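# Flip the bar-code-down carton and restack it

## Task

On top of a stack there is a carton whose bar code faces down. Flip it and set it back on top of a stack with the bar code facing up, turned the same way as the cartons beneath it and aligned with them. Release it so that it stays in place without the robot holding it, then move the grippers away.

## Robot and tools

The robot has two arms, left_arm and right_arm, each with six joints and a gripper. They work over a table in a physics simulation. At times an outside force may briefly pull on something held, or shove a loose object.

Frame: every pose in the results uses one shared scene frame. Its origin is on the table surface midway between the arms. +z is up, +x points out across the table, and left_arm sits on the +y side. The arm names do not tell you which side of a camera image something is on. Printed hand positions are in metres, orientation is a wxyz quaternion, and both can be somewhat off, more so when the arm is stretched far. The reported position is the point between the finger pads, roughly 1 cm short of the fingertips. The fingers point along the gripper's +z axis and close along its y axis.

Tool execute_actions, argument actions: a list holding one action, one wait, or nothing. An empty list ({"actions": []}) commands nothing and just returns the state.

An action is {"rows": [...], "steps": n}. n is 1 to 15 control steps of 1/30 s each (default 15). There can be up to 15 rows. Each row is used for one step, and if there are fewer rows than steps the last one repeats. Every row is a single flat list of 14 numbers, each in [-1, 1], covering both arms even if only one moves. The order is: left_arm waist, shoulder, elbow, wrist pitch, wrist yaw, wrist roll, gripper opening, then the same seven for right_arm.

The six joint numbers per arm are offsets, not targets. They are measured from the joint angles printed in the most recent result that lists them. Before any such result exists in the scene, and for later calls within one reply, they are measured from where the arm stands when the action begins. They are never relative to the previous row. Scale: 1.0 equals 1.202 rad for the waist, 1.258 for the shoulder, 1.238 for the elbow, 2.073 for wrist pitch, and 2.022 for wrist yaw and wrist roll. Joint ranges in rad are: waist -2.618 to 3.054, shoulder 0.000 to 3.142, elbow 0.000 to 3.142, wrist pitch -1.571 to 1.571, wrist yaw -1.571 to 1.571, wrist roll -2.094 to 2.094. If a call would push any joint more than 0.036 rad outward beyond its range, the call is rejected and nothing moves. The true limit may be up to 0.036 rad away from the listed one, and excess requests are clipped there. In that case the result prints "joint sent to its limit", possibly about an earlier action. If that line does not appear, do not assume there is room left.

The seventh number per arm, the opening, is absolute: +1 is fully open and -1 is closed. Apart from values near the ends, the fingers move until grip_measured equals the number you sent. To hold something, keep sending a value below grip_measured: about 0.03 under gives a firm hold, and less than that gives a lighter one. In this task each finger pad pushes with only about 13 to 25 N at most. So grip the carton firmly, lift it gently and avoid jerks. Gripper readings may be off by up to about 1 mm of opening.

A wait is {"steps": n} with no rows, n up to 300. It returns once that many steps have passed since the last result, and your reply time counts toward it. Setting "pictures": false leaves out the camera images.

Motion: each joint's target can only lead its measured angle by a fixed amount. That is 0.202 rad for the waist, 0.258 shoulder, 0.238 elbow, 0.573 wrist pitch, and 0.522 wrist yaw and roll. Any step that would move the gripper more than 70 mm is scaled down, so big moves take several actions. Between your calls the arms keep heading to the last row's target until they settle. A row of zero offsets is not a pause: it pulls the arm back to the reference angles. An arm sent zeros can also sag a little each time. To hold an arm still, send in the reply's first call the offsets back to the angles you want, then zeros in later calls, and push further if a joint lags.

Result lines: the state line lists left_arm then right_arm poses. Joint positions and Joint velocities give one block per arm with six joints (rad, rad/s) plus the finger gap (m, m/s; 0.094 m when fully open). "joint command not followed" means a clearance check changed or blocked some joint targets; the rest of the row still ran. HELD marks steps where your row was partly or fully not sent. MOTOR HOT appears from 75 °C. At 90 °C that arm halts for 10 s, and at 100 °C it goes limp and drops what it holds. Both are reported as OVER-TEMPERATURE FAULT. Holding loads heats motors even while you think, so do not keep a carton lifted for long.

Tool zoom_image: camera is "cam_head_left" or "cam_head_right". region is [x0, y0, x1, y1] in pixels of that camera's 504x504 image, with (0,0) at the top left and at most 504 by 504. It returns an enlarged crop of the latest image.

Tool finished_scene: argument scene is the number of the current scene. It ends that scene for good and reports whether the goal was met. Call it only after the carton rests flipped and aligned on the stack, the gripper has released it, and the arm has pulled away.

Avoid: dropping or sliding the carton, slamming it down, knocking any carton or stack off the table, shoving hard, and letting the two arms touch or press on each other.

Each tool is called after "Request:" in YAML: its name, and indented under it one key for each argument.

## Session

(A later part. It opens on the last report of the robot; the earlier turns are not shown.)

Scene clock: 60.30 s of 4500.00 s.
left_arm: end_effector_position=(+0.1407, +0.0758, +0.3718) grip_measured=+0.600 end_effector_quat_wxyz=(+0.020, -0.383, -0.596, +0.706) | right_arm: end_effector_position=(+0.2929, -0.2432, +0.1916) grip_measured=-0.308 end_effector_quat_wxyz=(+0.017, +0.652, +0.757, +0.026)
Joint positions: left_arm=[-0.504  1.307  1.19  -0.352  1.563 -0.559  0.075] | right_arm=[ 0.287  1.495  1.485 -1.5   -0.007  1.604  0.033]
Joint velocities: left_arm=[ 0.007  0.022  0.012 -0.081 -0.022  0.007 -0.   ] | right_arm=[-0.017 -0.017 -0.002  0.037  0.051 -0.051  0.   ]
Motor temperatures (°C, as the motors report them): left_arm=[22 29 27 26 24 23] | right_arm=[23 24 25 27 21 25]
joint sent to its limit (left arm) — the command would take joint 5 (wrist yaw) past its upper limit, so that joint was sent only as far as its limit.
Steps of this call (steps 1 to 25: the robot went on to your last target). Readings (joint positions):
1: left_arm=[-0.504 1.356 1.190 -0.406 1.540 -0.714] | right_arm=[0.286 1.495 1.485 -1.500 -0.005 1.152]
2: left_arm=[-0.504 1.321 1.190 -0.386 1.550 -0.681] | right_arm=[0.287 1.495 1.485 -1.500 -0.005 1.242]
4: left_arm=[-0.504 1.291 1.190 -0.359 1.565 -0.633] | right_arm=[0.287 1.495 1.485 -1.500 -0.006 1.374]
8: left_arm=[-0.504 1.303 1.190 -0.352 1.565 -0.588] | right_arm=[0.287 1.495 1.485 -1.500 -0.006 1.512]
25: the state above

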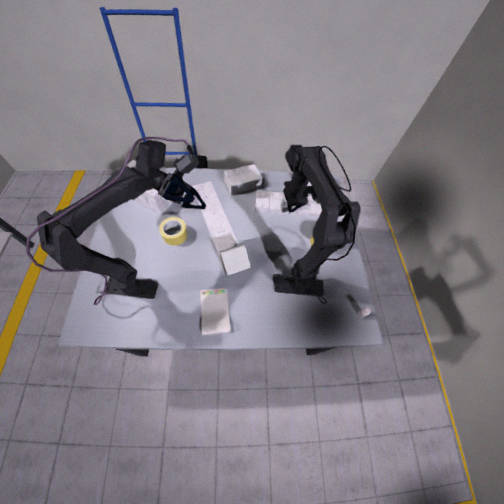

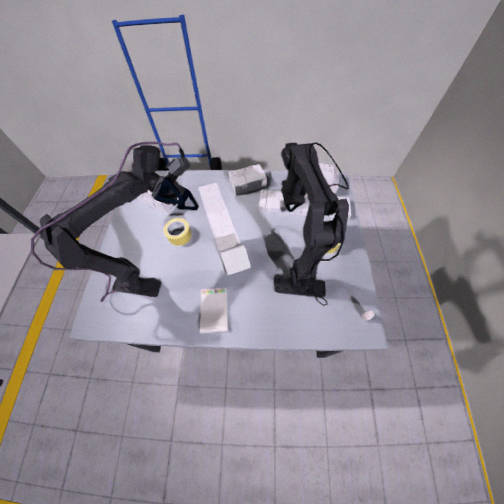

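Request:
execute_actions:
  actions:
    - {"rows":[[-0.488,0,-0.315,0.73,-0.773,0.277,0.6,0.185,0,0.01,-0.034,0,0,-0.6]]}
  pictures: false

Request:
execute_actions:
  actions:
    - {"steps":25}
  pictures: false

Request:
execute_actions:
  actions:
    - {"rows":[[0,0.44,0,0.01,0,0,0.6,0,0,0.01,0,0,0,-0.6]]}
  pictures: false

Request:
execute_actions:
  actions:
    - {"steps":25}

Request:
zoom_image:
  camera: "cam_head_left"
  region: [220, 170, 320, 260]

Request:
zoom_image:
  camera: "cam_head_left"
  region: [70, 140, 182, 230]

Scene clock: 62.97 s of 4500.00 s.
left_arm: end_effector_position=(+0.1193, -0.0506, +0.3413) grip_measured=+0.601 end_effector_quat_wxyz=(+0.544, +0.468, +0.434, -0.545) | right_arm: end_effector_position=(+0.2657, -0.1881, +0.1912) grip_measured=-0.308 end_effector_quat_wxyz=(-0.001, +0.562, +0.827, +0.015)
Joint positions: left_arm=[-1.08   1.347  0.775  0.777  0.418 -0.046  0.075] | right_arm=[ 0.517  1.495  1.485 -1.537 -0.018  1.607  0.033]
Joint velocities: left_arm=[-0.002 -0.007  0.002  1.399 -1.751  0.198  0.   ] | right_arm=[-0.017 -0.002  0.017 -0.022  0.022  0.022  0.   ]
Motor temperatures (°C, as the motors report them): left_arm=[22 28 27 27 24 23] | right_arm=[24 23 25 27 21 25]
joint sent to its limit (left arm) — the command would take joint 5 (wrist yaw) past its upper limit, so that joint was sent only as far as its limit.
joint sent to its limit (right arm) — the command would take joint 4 (wrist pitch) past its lower limit, so that joint was sent only as far as its limit.
Steps of this call (steps 1 to 30: the robot went on to your last target; steps 31 to 65: nothing new was sent; steps 66 to 80: all 15 steps of this action). Readings (joint positions):
66: left_arm=[-0.527 1.303 1.155 -0.269 1.499 -0.490] | right_arm=[0.311 1.495 1.485 -1.503 0.006 1.607]
67: left_arm=[-0.580 1.295 1.093 -0.142 1.397 -0.396] | right_arm=[0.365 1.495 1.485 -1.509 0.014 1.607]
69: left_arm=[-0.724 1.298 0.943 0.084 1.194 -0.255] | right_arm=[0.478 1.495 1.485 -1.513 -0.002 1.607]
73: left_arm=[-0.998 1.343 0.779 0.390 0.823 -0.116] | right_arm=[0.518 1.495 1.485 -1.527 -0.018 1.607]
80: the state above

Scene clock: 63.80 s of 4500.00 s.
left_arm: end_effector_position=(+0.1767, -0.0044, +0.4301) grip_measured=+0.601 end_effector_quat_wxyz=(+0.727, +0.271, +0.396, -0.492) | right_arm: end_effector_position=(+0.2652, -0.1883, +0.1912) grip_measured=-0.308 end_effector_quat_wxyz=(-0.001, +0.562, +0.827, +0.014)
Joint positions: left_arm=[-1.08   1.335  0.775  1.13   0.01  -0.001  0.075] | right_arm=[ 0.517  1.495  1.485 -1.539 -0.018  1.607  0.033]
Joint velocities: left_arm=[-0.002  0.002  0.007 -0.007 -0.037  0.007  0.001] | right_arm=[ 0.012 -0.027  0.002  0.007 -0.007  0.007  0.001]
Motor temperatures (°C, as the motors report them): left_arm=[22 28 27 27 24 23] | right_arm=[24 23 25 27 21 25]
joint sent to its limit (right arm) — the command would take joint 4 (wrist pitch) past its lower limit, so that joint was sent only as far as its limit.
Steps of this call (steps 1 to 25: the robot went on to your last target). Readings (joint positions):
1: left_arm=[-1.080 1.347 0.775 0.826 0.359 -0.040] | right_arm=[0.517 1.495 1.485 -1.537 -0.018 1.607]
2: left_arm=[-1.080 1.347 0.775 0.873 0.304 -0.034] | right_arm=[0.517 1.495 1.485 -1.537 -0.018 1.607]
4: left_arm=[-1.080 1.347 0.775 0.960 0.204 -0.023] | right_arm=[0.517 1.495 1.485 -1.538 -0.018 1.607]
8: left_arm=[-1.080 1.338 0.775 1.068 0.086 -0.010] | right_arm=[0.517 1.495 1.485 -1.538 -0.018 1.607]
25: the state above

Scene clock: 64.30 s of 4500.00 s.
left_arm: end_effector_position=(+0.2163, -0.1016, +0.1463) grip_measured=+0.601 end_effector_quat_wxyz=(+0.562, +0.412, +0.607, -0.383) | right_arm: end_effector_position=(+0.2652, -0.1883, +0.1912) grip_measured=-0.308 end_effector_quat_wxyz=(-0.001, +0.562, +0.827, +0.014)
Joint positions: left_arm=[-1.08   1.926  0.764  1.086  0.01  -0.001  0.075] | right_arm=[ 0.517  1.495  1.485 -1.539 -0.018  1.607  0.033]
Joint velocities: left_arm=[-0.017  0.012 -0.051 -0.154  0.037 -0.022 -0.001] | right_arm=[ 0.002 -0.002 -0.002 -0.037  0.051  0.007 -0.001]
Motor temperatures (°C, as the motors report them): left_arm=[22 28 27 27 24 23] | right_arm=[24 23 25 27 21 25]
Steps of this call (steps 1 to 15: all 15 steps of this action). Readings (joint positions):
1: left_arm=[-1.080 1.352 0.775 1.145 0.010 -0.001] | right_arm=[0.517 1.495 1.485 -1.539 -0.018 1.607]
2: left_arm=[-1.080 1.386 0.779 1.175 0.010 -0.001] | right_arm=[0.517 1.495 1.485 -1.539 -0.018 1.607]
4: left_arm=[-1.080 1.476 0.779 1.189 0.010 -0.001] | right_arm=[0.517 1.495 1.485 -1.539 -0.018 1.607]
8: left_arm=[-1.080 1.696 0.779 1.179 0.010 -0.001] | right_arm=[0.517 1.495 1.485 -1.539 -0.018 1.607]
15: the state above

Scene clock: 65.13 s of 4500.00 s.
left_arm: end_effector_position=(+0.2164, -0.1018, +0.1541) grip_measured=+0.601 end_effector_quat_wxyz=(+0.570, +0.406, +0.599, -0.388) | right_arm: end_effector_position=(+0.2652, -0.1883, +0.1912) grip_measured=-0.308 end_effector_quat_wxyz=(-0.001, +0.562, +0.827, +0.014)
Joint positions: left_arm=[-1.08   1.922  0.764  1.111  0.01  -0.001  0.075] | right_arm=[ 0.517  1.495  1.485 -1.539 -0.018  1.607  0.033]
Joint velocities: left_arm=[ 0.012 -0.007 -0.022 -0.022  0.037 -0.081  0.   ] | right_arm=[ 0.007  0.007  0.002  0.022  0.007 -0.007 -0.   ]
Motor temperatures (°C, as the motors report them): left_arm=[22 28 27 27 24 23] | right_arm=[24 23 26 27 21 25]
Steps of this call (steps 1 to 25: the robot went on to your last target). Readings (joint positions):
1: left_arm=[-1.080 1.926 0.764 1.085 0.010 -0.001] | right_arm=[0.517 1.495 1.485 -1.539 -0.018 1.607]
2: left_arm=[-1.080 1.925 0.764 1.092 0.010 -0.001] | right_arm=[0.517 1.495 1.485 -1.539 -0.018 1.607]
4: left_arm=[-1.080 1.923 0.764 1.101 0.010 -0.001] | right_arm=[0.517 1.495 1.485 -1.539 -0.018 1.607]
8: left_arm=[-1.080 1.922 0.764 1.109 0.010 -0.001] | right_arm=[0.517 1.495 1.485 -1.539 -0.018 1.607]
25: the state above

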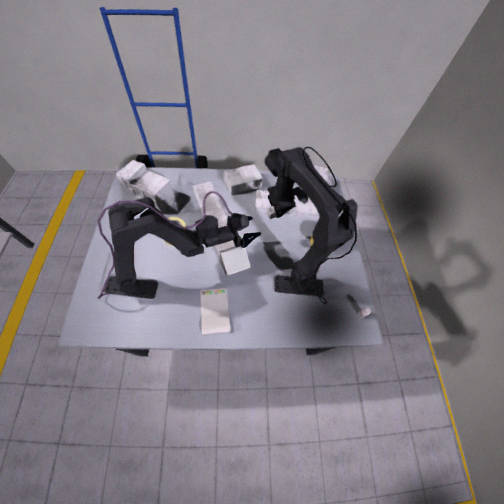

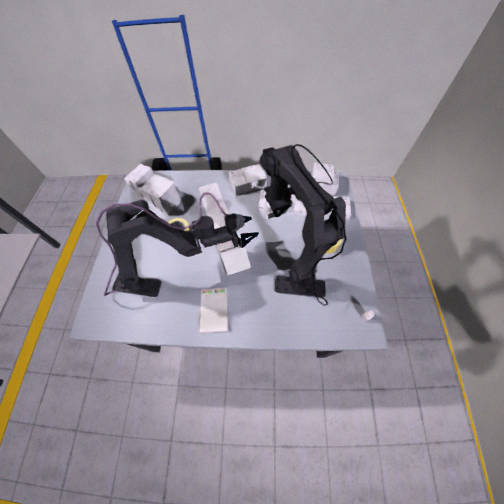

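Region (220, 170, 320, 260) of cam_head_left's 504x504 image, scaled by 5.040, with more detail than that image has; it fills the top 454 rows of this view, and the rest is white.

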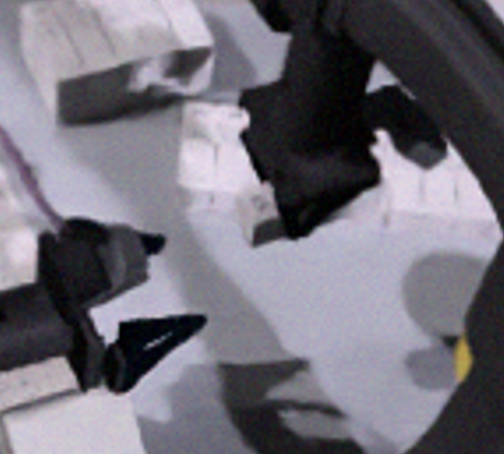

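Region (70, 140, 182, 230) of cam_head_left's 504x504 image, scaled by 4.500, with more detail than that image has; it fills the top 405 rows of this view, and the rest is white.

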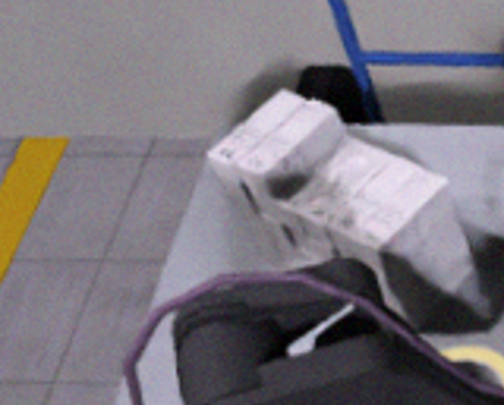

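Request:
execute_actions:
  actions:
    - {"rows":[[0.025,-0.02,0.06,0.04,0,0,0.6,0,0,0.01,0,0,0,-0.6]],"steps":12}
  pictures: false

Request:
execute_actions:
  actions:
    - {"rows":[[0,0,0.04,0,0,0,0.6,0,0,0.01,0,0,0,-0.6],[0,0.015,0.07,0,0,0,0.6,0,0,0.01,0,0,0,-0.6],[0,0.03,0.1,-0.01,0,0,0.6,0,0,0.01,0,0,0,-0.6],[0,0.045,0.13,-0.02,0,0,0.6,0,0,0.01,0,0,0,-0.6],[0,0.06,0.155,-0.025,0,0,0.6,0,0,0.01,0,0,0,-0.6],[0,0.075,0.18,-0.03,0,0,0.6,0,0,0.01,0,0,0,-0.6]]}

Request:
zoom_image:
  camera: "cam_head_left"
  region: [230, 180, 310, 250]

Scene clock: 67.37 s of 4500.00 s.
left_arm: end_effector_position=(+0.2313, -0.1044, +0.1816) grip_measured=+0.601 end_effector_quat_wxyz=(+0.600, +0.383, +0.579, -0.398) | right_arm: end_effector_position=(+0.2652, -0.1883, +0.1912) grip_measured=-0.308 end_effector_quat_wxyz=(-0.001, +0.562, +0.827, +0.014)
Joint positions: left_arm=[-1.055  1.922  0.804  1.155  0.012 -0.001  0.075] | right_arm=[ 0.517  1.495  1.485 -1.539 -0.018  1.607  0.033]
Joint velocities: left_arm=[-0.002  0.012  0.002 -0.066  0.022  0.051 -0.   ] | right_arm=[ 0.007  0.002  0.007 -0.022 -0.051 -0.007 -0.001]
Motor temperatures (°C, as the motors report them): left_arm=[22 28 27 28 24 23] | right_arm=[23 23 26 27 21 25]
Steps of this call (steps 1 to 15: the robot went on to your last target; steps 16 to 55: nothing new was sent; steps 56 to 67: all 12 steps of this action). Readings (joint positions):
56: left_arm=[-1.078 1.922 0.767 1.113 0.011 -0.001] | right_arm=[0.517 1.495 1.485 -1.539 -0.018 1.607]
57: left_arm=[-1.074 1.922 0.775 1.113 0.012 -0.001] | right_arm=[0.517 1.495 1.485 -1.539 -0.018 1.607]
59: left_arm=[-1.064 1.922 0.792 1.128 0.012 -0.001] | right_arm=[0.517 1.495 1.485 -1.539 -0.018 1.607]
63: left_arm=[-1.055 1.922 0.804 1.154 0.012 -0.001] | right_arm=[0.517 1.495 1.485 -1.539 -0.018 1.607]
67: the state above

Scene clock: 67.87 s of 4500.00 s.
left_arm: end_effector_position=(+0.2472, -0.1408, +0.1979) grip_measured=+0.601 end_effector_quat_wxyz=(+0.610, +0.376, +0.568, -0.404) | right_arm: end_effector_position=(+0.2652, -0.1883, +0.1912) grip_measured=-0.308 end_effector_quat_wxyz=(-0.001, +0.562, +0.827, +0.014)
Joint positions: left_arm=[-1.055  2.012  0.993  1.091  0.012 -0.001  0.075] | right_arm=[ 0.517  1.495  1.485 -1.539 -0.018  1.607  0.033]
Joint velocities: left_arm=[ 0.012 -0.027  0.022 -0.051  0.022  0.022 -0.001] | right_arm=[-0.007 -0.002 -0.017 -0.022  0.007  0.066  0.001]
Motor temperatures (°C, as the motors report them): left_arm=[22 28 27 28 24 23] | right_arm=[23 23 26 27 21 25]
Steps of this call (steps 1 to 15: all 15 steps of this action). Readings (joint positions):
1: left_arm=[-1.055 1.922 0.804 1.154 0.012 -0.001] | right_arm=[0.517 1.495 1.485 -1.539 -0.018 1.607]
2: left_arm=[-1.055 1.925 0.810 1.152 0.012 -0.001] | right_arm=[0.517 1.495 1.485 -1.539 -0.018 1.607]
4: left_arm=[-1.055 1.948 0.859 1.138 0.012 -0.001] | right_arm=[0.517 1.495 1.485 -1.539 -0.018 1.607]
8: left_arm=[-1.055 2.008 0.982 1.110 0.012 -0.001] | right_arm=[0.517 1.495 1.485 -1.539 -0.018 1.607]
15: the state above

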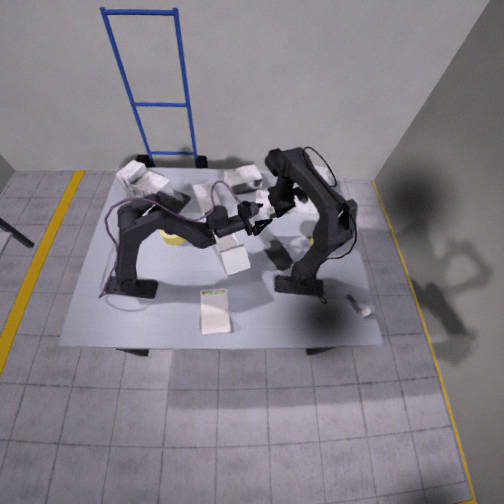

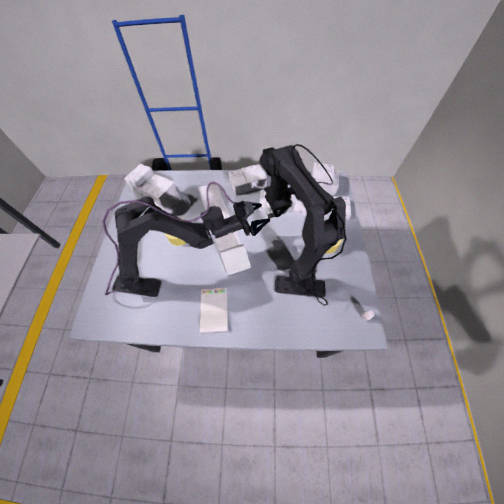

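Region (230, 180, 310, 250) of cam_head_left's 504x504 image, scaled by 6.300, with more detail than that image has; it fills the top 441 rows of this view, and the rest is white.

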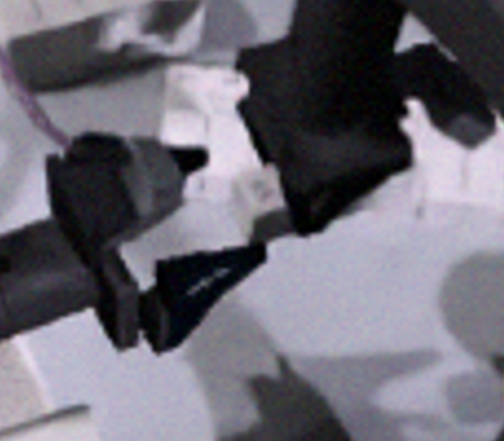

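Request:
execute_actions:
  actions:
    - {"rows":[[0,0.02,0.05,0,0,0,0.4,0,0,0.01,0,0,0,-0.6],[0,0.04,0.08,-0.01,0,0,0.4,0,0,0.01,0,0,0,-0.6],[0,0.055,0.11,-0.02,0,0,0.3,0,0,0.01,0,0,0,-0.6],[0,0.073,0.132,-0.03,0,0,0.2,0,0,0.01,0,0,0,-0.6]]}

Request:
zoom_image:
  camera: "cam_head_left"
  region: [230, 180, 310, 250]

Scene clock: 71.60 s of 4500.00 s.
left_arm: end_effector_position=(+0.2580, -0.1663, +0.1810) grip_measured=+0.201 end_effector_quat_wxyz=(+0.598, +0.385, +0.580, -0.397) | right_arm: end_effector_position=(+0.2657, -0.1889, +0.1912) grip_measured=-0.308 end_effector_quat_wxyz=(+0.000, +0.562, +0.827, +0.014)
Joint positions: left_arm=[-1.055  2.107  1.116  1.022  0.014 -0.001  0.056] | right_arm=[ 0.516  1.495  1.485 -1.538 -0.014  1.606  0.033]
Joint velocities: left_arm=[-0.012 -0.022  0.017  0.037 -0.022 -0.066 -0.002] | right_arm=[ 0.007 -0.002  0.012  0.037 -0.037 -0.007 -0.   ]
Motor temperatures (°C, as the motors report them): left_arm=[22 28 28 29 24 23] | right_arm=[23 23 26 26 21 25]
Steps of this call (steps 1 to 15: the robot went on to your last target; steps 16 to 90: nothing new was sent; then 0.23 s passed at rest; steps 91 to 105: all 15 steps of this action). Readings (joint positions):
91: left_arm=[-1.055 2.015 0.996 1.085 0.012 -0.001] | right_arm=[0.517 1.495 1.485 -1.539 -0.018 1.607]
92: left_arm=[-1.055 2.024 1.009 1.084 0.012 -0.001] | right_arm=[0.517 1.495 1.485 -1.539 -0.018 1.607]
94: left_arm=[-1.055 2.060 1.065 1.071 0.012 -0.001] | right_arm=[0.517 1.495 1.485 -1.539 -0.018 1.607]
98: left_arm=[-1.055 2.103 1.116 1.041 0.014 -0.001] | right_arm=[0.516 1.495 1.485 -1.538 -0.014 1.606]
105: the state above

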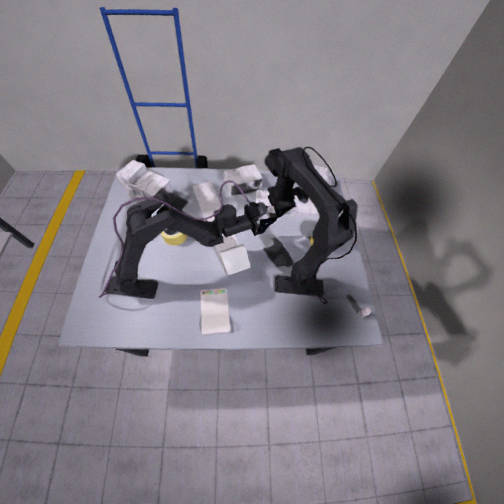

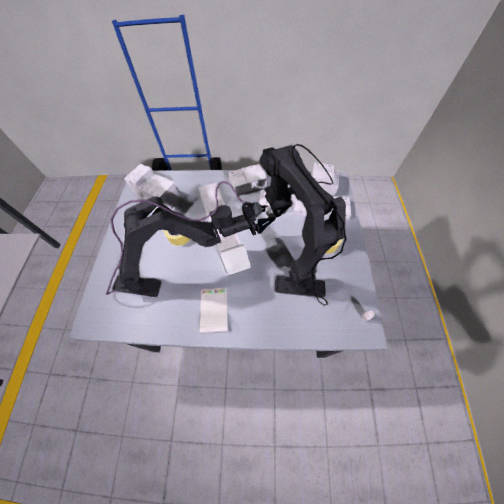

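Region (230, 180, 310, 250) of cam_head_left's 504x504 image, scaled by 6.300, with more detail than that image has; it fills the top 441 rows of this view, and the rest is white.

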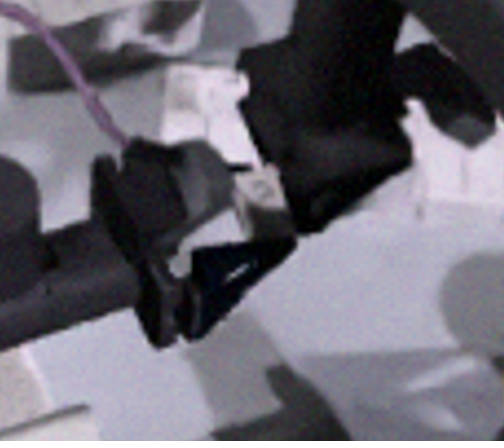

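Request:
execute_actions:
  actions:
    - {"rows":[[0,-0.04,0.012,0.01,0,0,0,-0.018,0,0.01,0,0,0,-0.6]]}

Request:
zoom_image:
  camera: "cam_head_left"
  region: [230, 180, 310, 250]

Scene clock: 73.40 s of 4500.00 s.
left_arm: end_effector_position=(+0.2577, -0.1655, +0.1885) grip_measured=+0.002 end_effector_quat_wxyz=(+0.602, +0.382, +0.576, -0.400) | right_arm: end_effector_position=(+0.2672, -0.1922, +0.1912) grip_measured=-0.308 end_effector_quat_wxyz=(+0.000, +0.568, +0.823, +0.014)
Joint positions: left_arm=[-1.055  2.094  1.116  1.02   0.014 -0.001  0.047] | right_arm=[ 0.502  1.495  1.485 -1.538 -0.015  1.606  0.033]
Joint velocities: left_arm=[-0.007 -0.007  0.007 -0.037  0.051 -0.007 -0.   ] | right_arm=[ 0.002  0.002 -0.027  0.007 -0.007 -0.095 -0.   ]
Motor temperatures (°C, as the motors report them): left_arm=[22 28 28 29 24 23] | right_arm=[23 23 26 26 21 25]
Steps of this call (steps 1 to 15: the robot went on to your last target; steps 16 to 39: nothing new was sent; steps 40 to 54: all 15 steps of this action). Readings (joint positions):
40: left_arm=[-1.055 2.107 1.116 1.021 0.014 -0.001] | right_arm=[0.515 1.495 1.485 -1.538 -0.015 1.606]
41: left_arm=[-1.055 2.105 1.116 1.020 0.014 -0.001] | right_arm=[0.511 1.495 1.485 -1.538 -0.015 1.606]
43: left_arm=[-1.055 2.101 1.116 1.020 0.014 -0.001] | right_arm=[0.504 1.495 1.485 -1.538 -0.015 1.606]
47: left_arm=[-1.055 2.094 1.116 1.020 0.014 -0.001] | right_arm=[0.502 1.495 1.485 -1.538 -0.015 1.606]
54: the state above

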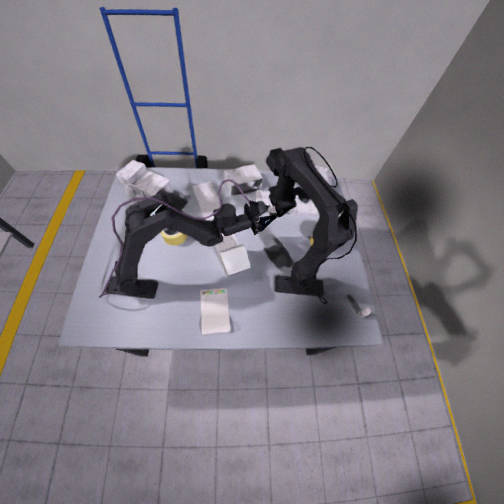

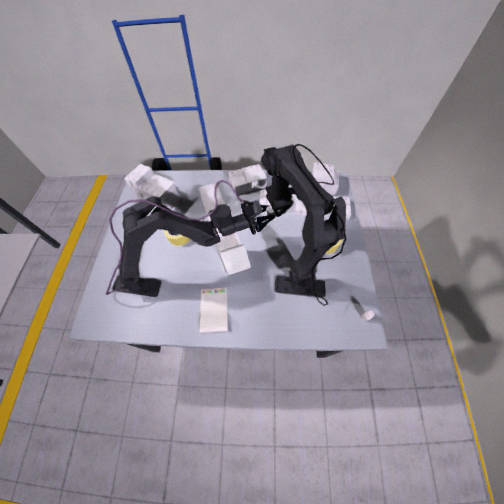

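Region (230, 180, 310, 250) of cam_head_left's 504x504 image, scaled by 6.300, with more detail than that image has; it fills the top 441 rows of this view, and the rest is white.

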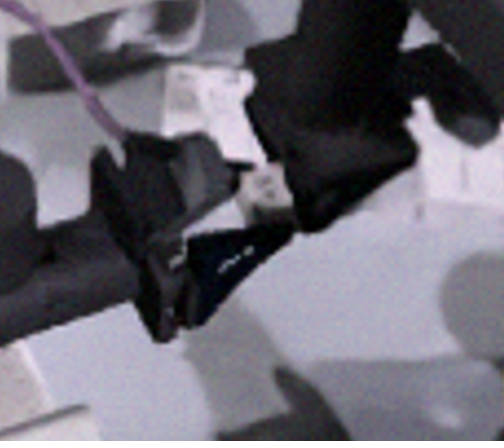

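Request:
execute_actions:
  actions:
    - {"rows":[[0,-0.03,0.012,0.01,0,0,-0.15,0,0,0.01,0,0,-0.015,-0.6],[0,-0.03,0.012,0.01,0,0,-0.2,0,0,0.01,0,0,-0.015,-0.6],[0,-0.03,0.012,0.01,0,0,-0.25,0,0,0.01,0,0,-0.015,-0.6],[0,-0.03,0.012,0.01,0,0,-0.3,0,0,0.01,0,0,-0.015,-0.6],[0,-0.03,0.012,0.01,0,0,-0.35,0,0,0.01,0,0,-0.015,-0.6],[0,-0.03,0.012,0.01,0,0,-0.6,0,0,0.01,0,0,-0.015,-0.6]]}

Request:
zoom_image:
  camera: "cam_head_left"
  region: [230, 180, 310, 250]

Scene clock: 74.60 s of 4500.00 s.
left_arm: end_effector_position=(+0.2560, -0.1661, +0.1885) grip_measured=-0.306 end_effector_quat_wxyz=(+0.600, +0.386, +0.574, -0.401) | right_arm: end_effector_position=(+0.2691, -0.1912, +0.1913) grip_measured=-0.308 end_effector_quat_wxyz=(+0.002, +0.561, +0.827, +0.018)
Joint positions: left_arm=[-1.055  2.094  1.116  1.02   0.022  0.001  0.033] | right_arm=[ 0.502  1.495  1.485 -1.529 -0.016  1.59   0.033]
Joint velocities: left_arm=[-0.002  0.007 -0.027 -0.007 -0.081 -0.007  0.001] | right_arm=[-0.017 -0.007 -0.017  0.051 -0.007  0.051 -0.001]
Motor temperatures (°C, as the motors report them): left_arm=[22 29 28 29 24 23] | right_arm=[23 23 26 26 21 25]
Steps of this call (steps 1 to 15: the robot went on to your last target; steps 16 to 21: nothing new was sent; steps 22 to 36: all 15 steps of this action). Readings (joint positions):
22: left_arm=[-1.055 2.094 1.116 1.020 0.014 -0.001] | right_arm=[0.502 1.495 1.485 -1.538 -0.015 1.603]
23: left_arm=[-1.055 2.094 1.116 1.020 0.016 -0.001] | right_arm=[0.502 1.495 1.485 -1.537 -0.015 1.599]
25: left_arm=[-1.055 2.094 1.116 1.020 0.021 -0.001] | right_arm=[0.502 1.495 1.485 -1.531 -0.015 1.594]
29: left_arm=[-1.055 2.094 1.116 1.020 0.022 0.001] | right_arm=[0.502 1.495 1.485 -1.529 -0.016 1.590]
36: the state above

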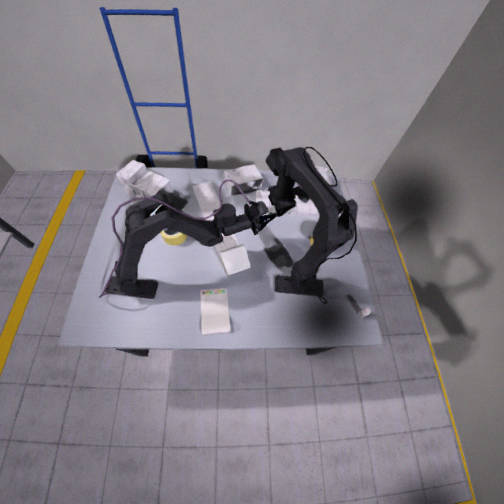

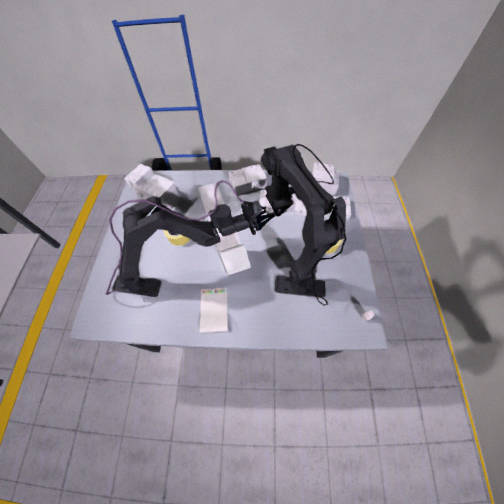

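Region (230, 180, 310, 250) of cam_head_left's 504x504 image, scaled by 6.300, with more detail than that image has; it fills the top 441 rows of this view, and the rest is white.

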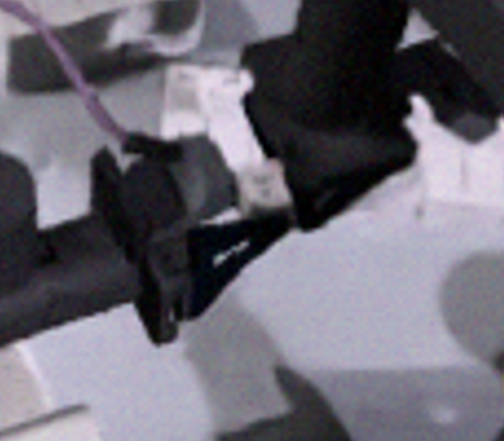

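Request:
execute_actions:
  actions:
    - {"rows":[[0,-0.02,0.012,0.01,0,0,-0.6,0,0,0.01,0,0,0,1],[0,-0.02,0.012,0.01,0,0,-0.6,0,0,0.01,0,0,0,1],[0,-0.02,0.012,0.01,0,0,-0.6,0,0,0.01,0,0,0,1],[0,-0.02,0.012,0.01,0,0,-0.6,0,0,0.01,0,0,0,1],[0,-0.02,0.012,0.01,0,0,-0.6,0,0,0.01,0,0,0,1],[0,-0.02,0.012,0.01,0,0,-0.6,-0.03,-0.05,0.02,0,0,0,1],[0,-0.02,0.012,0.01,0,0,-0.6,-0.06,-0.1,0.04,0,0,0,1],[0,-0.02,0.012,0.01,0,0,-0.6,-0.1,-0.25,0.07,0,0,0,1]]}
  pictures: false

Request:
execute_actions:
  actions:
    - {"rows":[[0,-0.02,0.012,0.01,0,0,-0.6,-0.5,-0.4,-0.2,0,0,0,1]]}

Request:
zoom_image:
  camera: "cam_head_left"
  region: [230, 180, 310, 250]

Request:
execute_actions:
  actions:
    - {"rows":[[0,-0.05,0.01,-0.02,0,0,-0.6,0,0,0,0,0,0,1],[0,-0.1,0,-0.04,0,0,-0.6,0,0,0,0,0,0,1],[0,-0.15,0,-0.06,0,0,-0.6,0,0,0,0,0,0,1],[0,-0.2,0,-0.08,0,0,-0.6,0,0,0,0,0,0,1],[0.05,-0.25,-0.03,-0.1,0.05,0,-0.6,0,0,0,0,0,0,1],[0.1,-0.28,-0.05,-0.12,0.1,0,-0.6,0,0,0,0,0,0,1],[0.2,-0.28,-0.05,-0.14,0.15,0,-0.6,0,0,0,0,0,0,1],[1,-0.28,-0.05,-0.145,0.53,0,-0.6,0,0,0,0,0,0,1]]}
  pictures: false

Request:
execute_actions:
  actions:
    - {"steps":35}

Scene clock: 77.53 s of 4500.00 s.
left_arm: end_effector_position=(+0.2560, -0.1662, +0.1878) grip_measured=-0.306 end_effector_quat_wxyz=(+0.599, +0.387, +0.575, -0.401) | right_arm: end_effector_position=(+0.2528, -0.2248, +0.2953) grip_measured=+1.000 end_effector_quat_wxyz=(+0.133, +0.588, +0.773, +0.199)
Joint positions: left_arm=[-1.055  2.094  1.116  1.017  0.023  0.002  0.033] | right_arm=[ 0.388  1.151  1.576 -1.513 -0.022  1.59   0.094]
Joint velocities: left_arm=[-0.002 -0.002 -0.012  0.007 -0.022  0.081 -0.001] | right_arm=[ 0.007 -0.383  0.134  0.007  0.007 -0.081  0.   ]
Motor temperatures (°C, as the motors report them): left_arm=[22 30 28 29 24 23] | right_arm=[23 23 26 26 21 25]
Steps of this call (steps 1 to 15: the robot went on to your last target; steps 16 to 73: nothing new was sent; steps 74 to 88: all 15 steps of this action). Readings (joint positions):
74: left_arm=[-1.055 2.094 1.116 1.020 0.023 0.002] | right_arm=[0.502 1.495 1.485 -1.529 -0.016 1.590]
75: left_arm=[-1.055 2.094 1.116 1.020 0.023 0.002] | right_arm=[0.502 1.495 1.485 -1.529 -0.016 1.590]
77: left_arm=[-1.055 2.094 1.116 1.019 0.023 0.002] | right_arm=[0.502 1.495 1.485 -1.529 -0.016 1.590]
81: left_arm=[-1.055 2.094 1.116 1.018 0.023 0.002] | right_arm=[0.466 1.448 1.487 -1.519 -0.022 1.590]
88: the state above

Scene clock: 78.03 s of 4500.00 s.
left_arm: end_effector_position=(+0.2560, -0.1662, +0.1870) grip_measured=-0.306 end_effector_quat_wxyz=(+0.599, +0.387, +0.576, -0.400) | right_arm: end_effector_position=(+0.1616, -0.3279, +0.2993) grip_measured=+1.000 end_effector_quat_wxyz=(+0.292, +0.753, +0.544, +0.229)
Joint positions: left_arm=[-1.055  2.094  1.116  1.014  0.023  0.002  0.033] | right_arm=[-0.205  0.641  1.336 -1.505 -0.019  1.59   0.094]
Joint velocities: left_arm=[-0.007 -0.017  0.002  0.007  0.007  0.022  0.   ] | right_arm=[-0.002  0.076 -0.012 -0.051  0.007  0.095  0.   ]
Motor temperatures (°C, as the motors report them): left_arm=[22 30 28 30 24 23] | right_arm=[23 23 26 26 21 25]
Steps of this call (steps 1 to 15: all 15 steps of this action). Readings (joint positions):
1: left_arm=[-1.055 2.094 1.116 1.017 0.023 0.002] | right_arm=[0.356 1.109 1.541 -1.482 -0.037 1.589]
2: left_arm=[-1.055 2.094 1.116 1.017 0.023 0.002] | right_arm=[0.286 1.045 1.465 -1.454 -0.039 1.588]
4: left_arm=[-1.055 2.094 1.116 1.016 0.023 0.002] | right_arm=[0.138 0.899 1.360 -1.472 -0.032 1.588]
8: left_arm=[-1.055 2.094 1.116 1.015 0.023 0.002] | right_arm=[-0.145 0.644 1.336 -1.492 -0.020 1.589]
15: the state above

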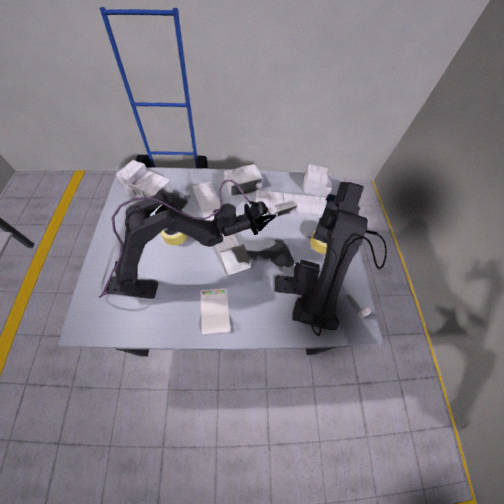

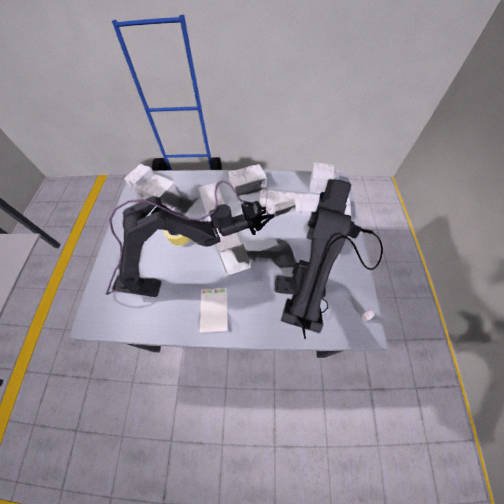

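Region (230, 180, 310, 250) of cam_head_left's 504x504 image, scaled by 6.300, with more detail than that image has; it fills the top 441 rows of this view, and the rest is white.

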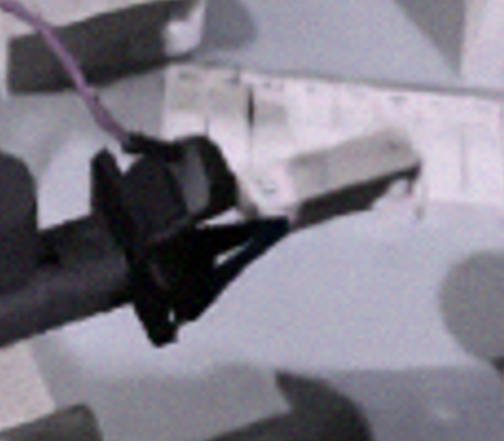

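Scene clock: 78.53 s of 4500.00 s.
left_arm: end_effector_position=(+0.3484, -0.0108, +0.2844) grip_measured=-0.306 end_effector_quat_wxyz=(+0.557, +0.471, +0.505, -0.462) | right_arm: end_effector_position=(+0.1619, -0.3280, +0.2992) grip_measured=+1.000 end_effector_quat_wxyz=(+0.292, +0.753, +0.544, +0.229)
Joint positions: left_arm=[-0.5    1.753  1.073  0.751  0.838  0.004  0.033] | right_arm=[-0.205  0.642  1.336 -1.505 -0.019  1.59   0.094]
Joint velocities: left_arm=[ 2.    -0.027 -0.085 -0.505  1.648  0.007  0.   ] | right_arm=[ 0.007 -0.007 -0.017  0.037  0.007  0.037  0.   ]
Motor temperatures (°C, as the motors report them): left_arm=[22 30 28 30 24 23] | right_arm=[23 23 26 26 21 25]
Steps of this call (steps 1 to 15: all 15 steps of this action). Readings (joint positions):
1: left_arm=[-1.055 2.091 1.116 1.007 0.023 0.002] | right_arm=[-0.205 0.642 1.336 -1.505 -0.019 1.590]
2: left_arm=[-1.055 2.080 1.116 0.983 0.023 0.002] | right_arm=[-0.205 0.642 1.336 -1.505 -0.019 1.590]
4: left_arm=[-1.055 2.026 1.105 0.906 0.023 0.002] | right_arm=[-0.205 0.642 1.336 -1.505 -0.019 1.590]
8: left_arm=[-0.979 1.861 1.076 0.803 0.189 0.004] | right_arm=[-0.205 0.642 1.336 -1.505 -0.019 1.590]
15: the state above

Scene clock: 79.70 s of 4500.00 s.
left_arm: end_effector_position=(+0.4786, +0.2365, +0.2714) grip_measured=-0.305 end_effector_quat_wxyz=(+0.618, +0.356, +0.608, -0.348) | right_arm: end_effector_position=(+0.1619, -0.3280, +0.2992) grip_measured=+1.000 end_effector_quat_wxyz=(+0.292, +0.753, +0.544, +0.229)
Joint positions: left_arm=[0.149 1.753 1.065 0.703 1.088 0.004 0.033] | right_arm=[-0.205  0.642  1.336 -1.505 -0.019  1.59   0.094]
Joint velocities: left_arm=[ 0.012 -0.007  0.007  0.022 -0.022  0.066  0.   ] | right_arm=[-0.032  0.002 -0.002 -0.051  0.051  0.022  0.   ]
Motor temperatures (°C, as the motors report them): left_arm=[22 30 28 30 24 23] | right_arm=[23 23 26 27 21 25]
Steps of this call (steps 1 to 35: the robot went on to your last target). Readings (joint positions):
1: left_arm=[-0.429 1.753 1.070 0.738 0.887 0.004] | right_arm=[-0.205 0.642 1.336 -1.505 -0.019 1.590]
2: left_arm=[-0.358 1.753 1.067 0.729 0.925 0.004] | right_arm=[-0.205 0.642 1.336 -1.505 -0.019 1.590]
4: left_arm=[-0.218 1.753 1.065 0.714 0.976 0.004] | right_arm=[-0.205 0.642 1.336 -1.505 -0.019 1.590]
8: left_arm=[0.046 1.753 1.065 0.705 1.029 0.004] | right_arm=[-0.205 0.642 1.336 -1.505 -0.019 1.590]
35: the state above

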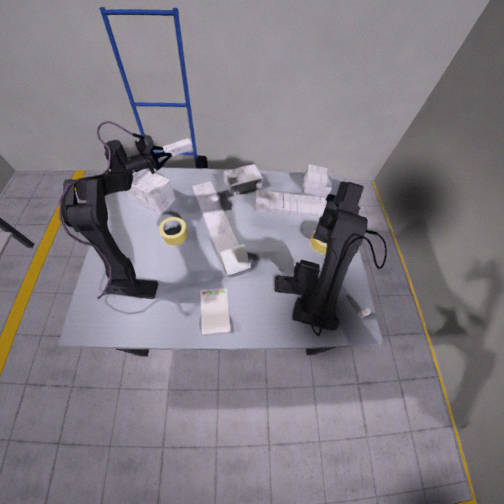

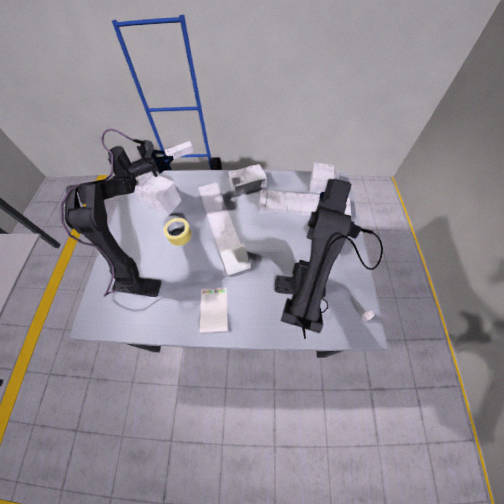

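Request:
execute_actions:
  actions:
    - {"rows":[[0.402,0,0.01,0,0,0,-0.6,0,0,0,0,0,0,1]]}
  pictures: false

Request:
execute_actions:
  actions:
    - {"rows":[[0,0.02,-0.02,0.04,0,0,-0.6,0,0,0,0,0,0,1],[0,0.04,-0.04,0.07,0,0,-0.6,0,0,0,0,0,0,1],[0,0.06,-0.06,0.1,0,0,-0.6,0,0,0,0,0,0,1],[0,0.08,-0.08,0.12,0,0,-0.6,0,0,0,0,0,0,1],[0,0.095,-0.1,0.14,0,0,-0.6,0,0,0,0,0,0,1],[0,0.11,-0.11,0.145,0,0,-0.6,0,0,0,0,0,0,1]]}
  pictures: false

Request:
execute_actions:
  actions:
    - {"steps":10}

Request:
zoom_image:
  camera: "cam_head_left"
  region: [70, 140, 182, 230]

Scene clock: 81.63 s of 4500.00 s.
left_arm: end_effector_position=(+0.4891, +0.4771, +0.2700) grip_measured=-0.305 end_effector_quat_wxyz=(+0.685, +0.185, +0.681, -0.178) | right_arm: end_effector_position=(+0.1619, -0.3280, +0.2992) grip_measured=+1.000 end_effector_quat_wxyz=(+0.292, +0.753, +0.544, +0.229)
Joint positions: left_arm=[0.656 1.753 1.065 0.694 1.071 0.006 0.033] | right_arm=[-0.205  0.642  1.336 -1.505 -0.019  1.59   0.094]
Joint velocities: left_arm=[-0.242 -0.012 -0.002  0.007  0.037 -0.081 -0.001] | right_arm=[ 0.002 -0.007 -0.007  0.007 -0.066 -0.051  0.   ]
Motor temperatures (°C, as the motors report them): left_arm=[22 29 28 30 24 23] | right_arm=[23 23 26 27 21 25]
Steps of this call (steps 1 to 15: the robot went on to your last target; steps 16 to 43: nothing new was sent; steps 44 to 58: all 15 steps of this action). Readings (joint positions):
44: left_arm=[0.163 1.753 1.065 0.702 1.094 0.005] | right_arm=[-0.205 0.642 1.336 -1.505 -0.019 1.590]
45: left_arm=[0.192 1.753 1.065 0.702 1.104 0.006] | right_arm=[-0.205 0.642 1.336 -1.505 -0.019 1.590]
47: left_arm=[0.289 1.753 1.065 0.700 1.104 0.006] | right_arm=[-0.205 0.642 1.336 -1.505 -0.019 1.590]
51: left_arm=[0.521 1.753 1.065 0.695 1.095 0.006] | right_arm=[-0.205 0.642 1.336 -1.505 -0.019 1.590]
58: the state above

Scene clock: 82.13 s of 4500.00 s.
left_arm: end_effector_position=(+0.4875, +0.4726, +0.1817) grip_measured=-0.305 end_effector_quat_wxyz=(+0.666, +0.168, +0.699, -0.200) | right_arm: end_effector_position=(+0.1619, -0.3280, +0.2992) grip_measured=+1.000 end_effector_quat_wxyz=(+0.292, +0.753, +0.544, +0.229)
Joint positions: left_arm=[0.649 1.92  0.92  0.929 1.072 0.006 0.033] | right_arm=[-0.205  0.642  1.336 -1.505 -0.019  1.59   0.094]
Joint velocities: left_arm=[ 0.002 -0.007  0.007  0.227 -0.037  0.022 -0.001] | right_arm=[ 0.012 -0.017 -0.027 -0.022 -0.022  0.037  0.   ]
Motor temperatures (°C, as the motors report them): left_arm=[22 29 28 30 24 23] | right_arm=[23 23 26 27 21 25]
Steps of this call (steps 1 to 15: all 15 steps of this action). Readings (joint positions):
1: left_arm=[0.650 1.755 1.063 0.702 1.072 0.006] | right_arm=[-0.205 0.642 1.336 -1.505 -0.019 1.590]
2: left_arm=[0.648 1.761 1.057 0.725 1.073 0.006] | right_arm=[-0.205 0.642 1.336 -1.505 -0.019 1.590]
4: left_arm=[0.649 1.787 1.031 0.798 1.074 0.006] | right_arm=[-0.205 0.642 1.336 -1.505 -0.019 1.590]
8: left_arm=[0.649 1.878 0.950 0.897 1.073 0.006] | right_arm=[-0.205 0.642 1.336 -1.505 -0.019 1.590]
15: the state above

Scene clock: 82.47 s of 4500.00 s.
left_arm: end_effector_position=(+0.4877, +0.4728, +0.1856) grip_measured=-0.305 end_effector_quat_wxyz=(+0.672, +0.174, +0.693, -0.194) | right_arm: end_effector_position=(+0.1619, -0.3280, +0.2992) grip_measured=+1.000 end_effector_quat_wxyz=(+0.292, +0.753, +0.544, +0.229)
Joint positions: left_arm=[0.649 1.92  0.92  0.954 1.072 0.006 0.033] | right_arm=[-0.205  0.642  1.336 -1.505 -0.019  1.59   0.094]
Joint velocities: left_arm=[-0.007 -0.022 -0.007 -0.007 -0.037  0.022 -0.001] | right_arm=[-0.017 -0.012 -0.002 -0.007  0.037 -0.037  0.   ]
Motor temperatures (°C, as the motors report them): left_arm=[22 29 28 30 24 23] | right_arm=[23 23 26 27 21 25]
Steps of this call (steps 1 to 10: the robot went on to your last target). Readings (joint positions):
1: left_arm=[0.649 1.920 0.920 0.935 1.072 0.006] | right_arm=[-0.205 0.642 1.336 -1.505 -0.019 1.590]
2: left_arm=[0.649 1.920 0.920 0.939 1.072 0.006] | right_arm=[-0.205 0.642 1.336 -1.505 -0.019 1.590]
4: left_arm=[0.649 1.920 0.920 0.946 1.072 0.006] | right_arm=[-0.205 0.642 1.336 -1.505 -0.019 1.590]
8: left_arm=[0.649 1.920 0.920 0.953 1.072 0.006] | right_arm=[-0.205 0.642 1.336 -1.505 -0.019 1.590]
10: the state above

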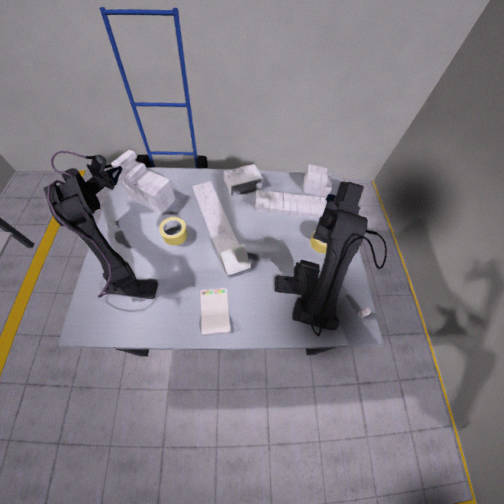

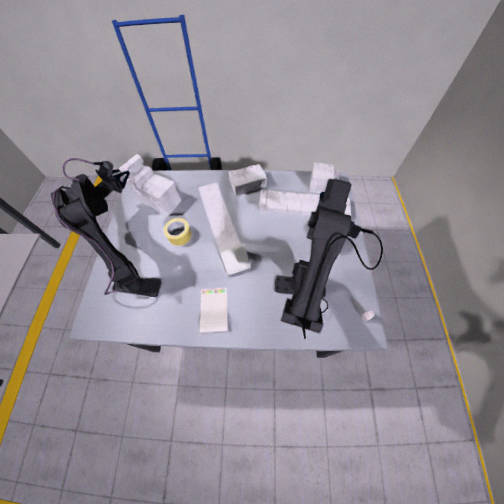

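Region (70, 140, 182, 230) of cam_head_left's 504x504 image, scaled by 4.500, with more detail than that image has; it fills the top 405 rows of this view, and the rest is white.

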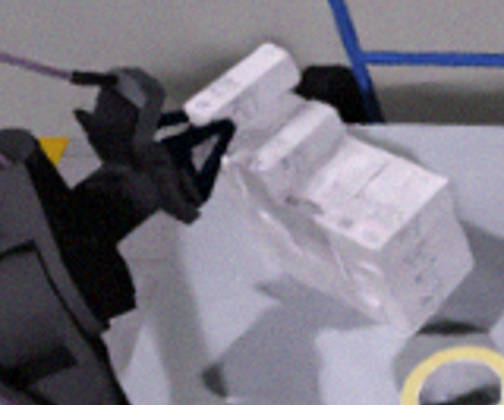

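Request:
execute_actions:
  actions:
    - {"rows":[[0,0,-0.02,0.05,0,0,-0.6,0,0,0,0,0,0,1],[0,0,-0.03,0.06,0,0,-0.6,0,0,0,0,0,0,1],[0,0,-0.04,0.075,0,0,-0.6,0,0,0,0,0,0,1],[0,0,-0.05,0.075,0,0,-0.6,0,0,0,0,0,0,1],[0,0,-0.063,0.075,0,0,-0.6,0,0,0,0,0,0,1]]}
  pictures: false

Request:
execute_actions:
  actions:
    - {"steps":8}

Request:
zoom_image:
  camera: "cam_head_left"
  region: [70, 140, 182, 230]

Request:
zoom_image:
  camera: "cam_head_right"
  region: [78, 144, 190, 234]

Scene clock: 84.53 s of 4500.00 s.
left_arm: end_effector_position=(+0.4771, +0.4664, +0.1797) grip_measured=-0.305 end_effector_quat_wxyz=(+0.682, +0.185, +0.683, -0.183) | right_arm: end_effector_position=(+0.1619, -0.3280, +0.2992) grip_measured=+1.000 end_effector_quat_wxyz=(+0.292, +0.753, +0.544, +0.229)
Joint positions: left_arm=[0.649 1.92  0.849 1.067 1.071 0.006 0.033] | right_arm=[-0.205  0.642  1.336 -1.505 -0.019  1.59   0.094]
Joint velocities: left_arm=[-0.012 -0.007 -0.012 -0.007 -0.066  0.022 -0.001] | right_arm=[ 0.012  0.002  0.007  0.051 -0.022 -0.037  0.   ]
Motor temperatures (°C, as the motors report them): left_arm=[22 29 28 30 24 23] | right_arm=[23 23 25 27 21 25]
Steps of this call (steps 1 to 30: the robot went on to your last target; steps 31 to 47: nothing new was sent; steps 48 to 62: all 15 steps of this action). Readings (joint positions):
48: left_arm=[0.649 1.920 0.918 0.965 1.071 0.006] | right_arm=[-0.205 0.642 1.336 -1.505 -0.019 1.590]
49: left_arm=[0.649 1.920 0.912 0.980 1.071 0.006] | right_arm=[-0.205 0.642 1.336 -1.505 -0.019 1.590]
51: left_arm=[0.649 1.920 0.893 1.016 1.071 0.006] | right_arm=[-0.205 0.642 1.336 -1.505 -0.019 1.590]
55: left_arm=[0.649 1.920 0.853 1.048 1.071 0.006] | right_arm=[-0.205 0.642 1.336 -1.505 -0.019 1.590]
62: the state above

Scene clock: 84.80 s of 4500.00 s.
left_arm: end_effector_position=(+0.4771, +0.4664, +0.1805) grip_measured=-0.305 end_effector_quat_wxyz=(+0.684, +0.186, +0.682, -0.181) | right_arm: end_effector_position=(+0.1619, -0.3280, +0.2992) grip_measured=+1.000 end_effector_quat_wxyz=(+0.292, +0.753, +0.544, +0.229)
Joint positions: left_arm=[0.649 1.92  0.849 1.072 1.071 0.006 0.033] | right_arm=[-0.205  0.642  1.336 -1.505 -0.019  1.59   0.094]
Joint velocities: left_arm=[-0.002  0.007  0.007  0.007  0.051 -0.037  0.   ] | right_arm=[-0.017  0.002  0.007 -0.037  0.007 -0.007  0.   ]
Motor temperatures (°C, as the motors report them): left_arm=[22 29 28 30 24 23] | right_arm=[23 23 25 28 21 25]
Steps of this call (steps 1 to 8: the robot went on to your last target). Readings (joint positions):
1: left_arm=[0.649 1.920 0.849 1.068 1.071 0.006] | right_arm=[-0.205 0.642 1.336 -1.505 -0.019 1.590]
2: left_arm=[0.649 1.920 0.849 1.069 1.071 0.006] | right_arm=[-0.205 0.642 1.336 -1.505 -0.019 1.590]
4: left_arm=[0.649 1.920 0.849 1.071 1.071 0.006] | right_arm=[-0.205 0.642 1.336 -1.505 -0.019 1.590]
8: the state above

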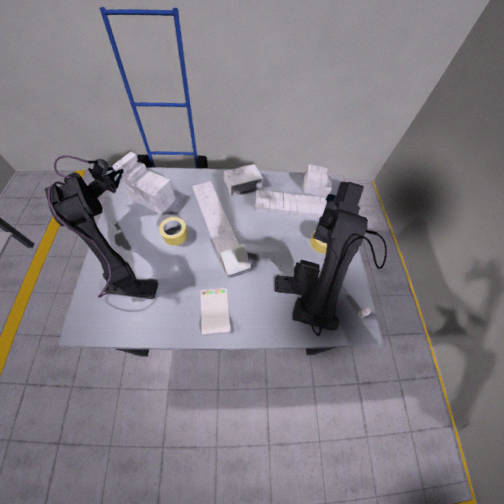

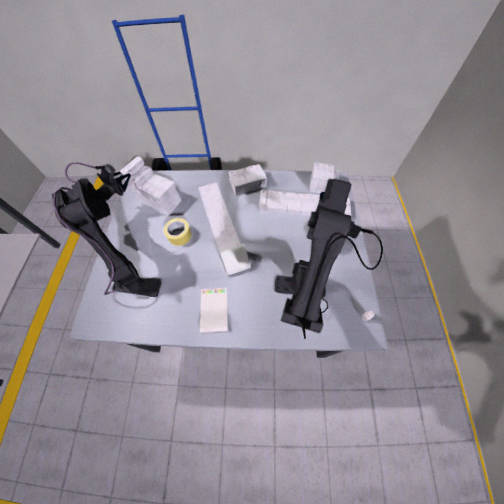

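Region (70, 140, 182, 230) of cam_head_left's 504x504 image, scaled by 4.500, with more detail than that image has; it fills the top 405 rows of this view, and the rest is white.

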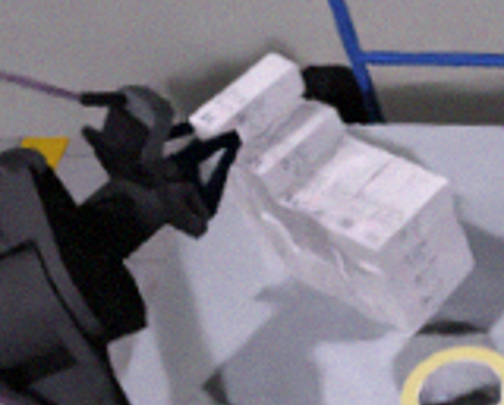

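Region (78, 144, 190, 234) of cam_head_right's 504x504 image, scaled by 4.500, with more detail than that image has; it fills the top 405 rows of this view, and the rest is white.

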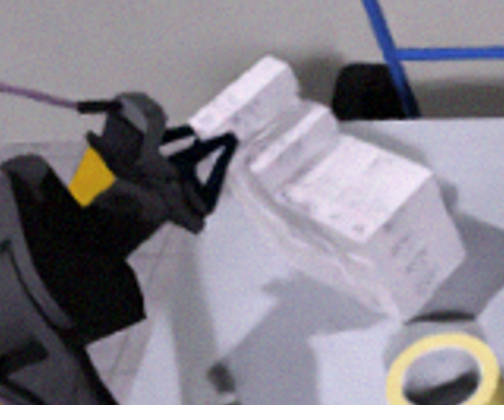

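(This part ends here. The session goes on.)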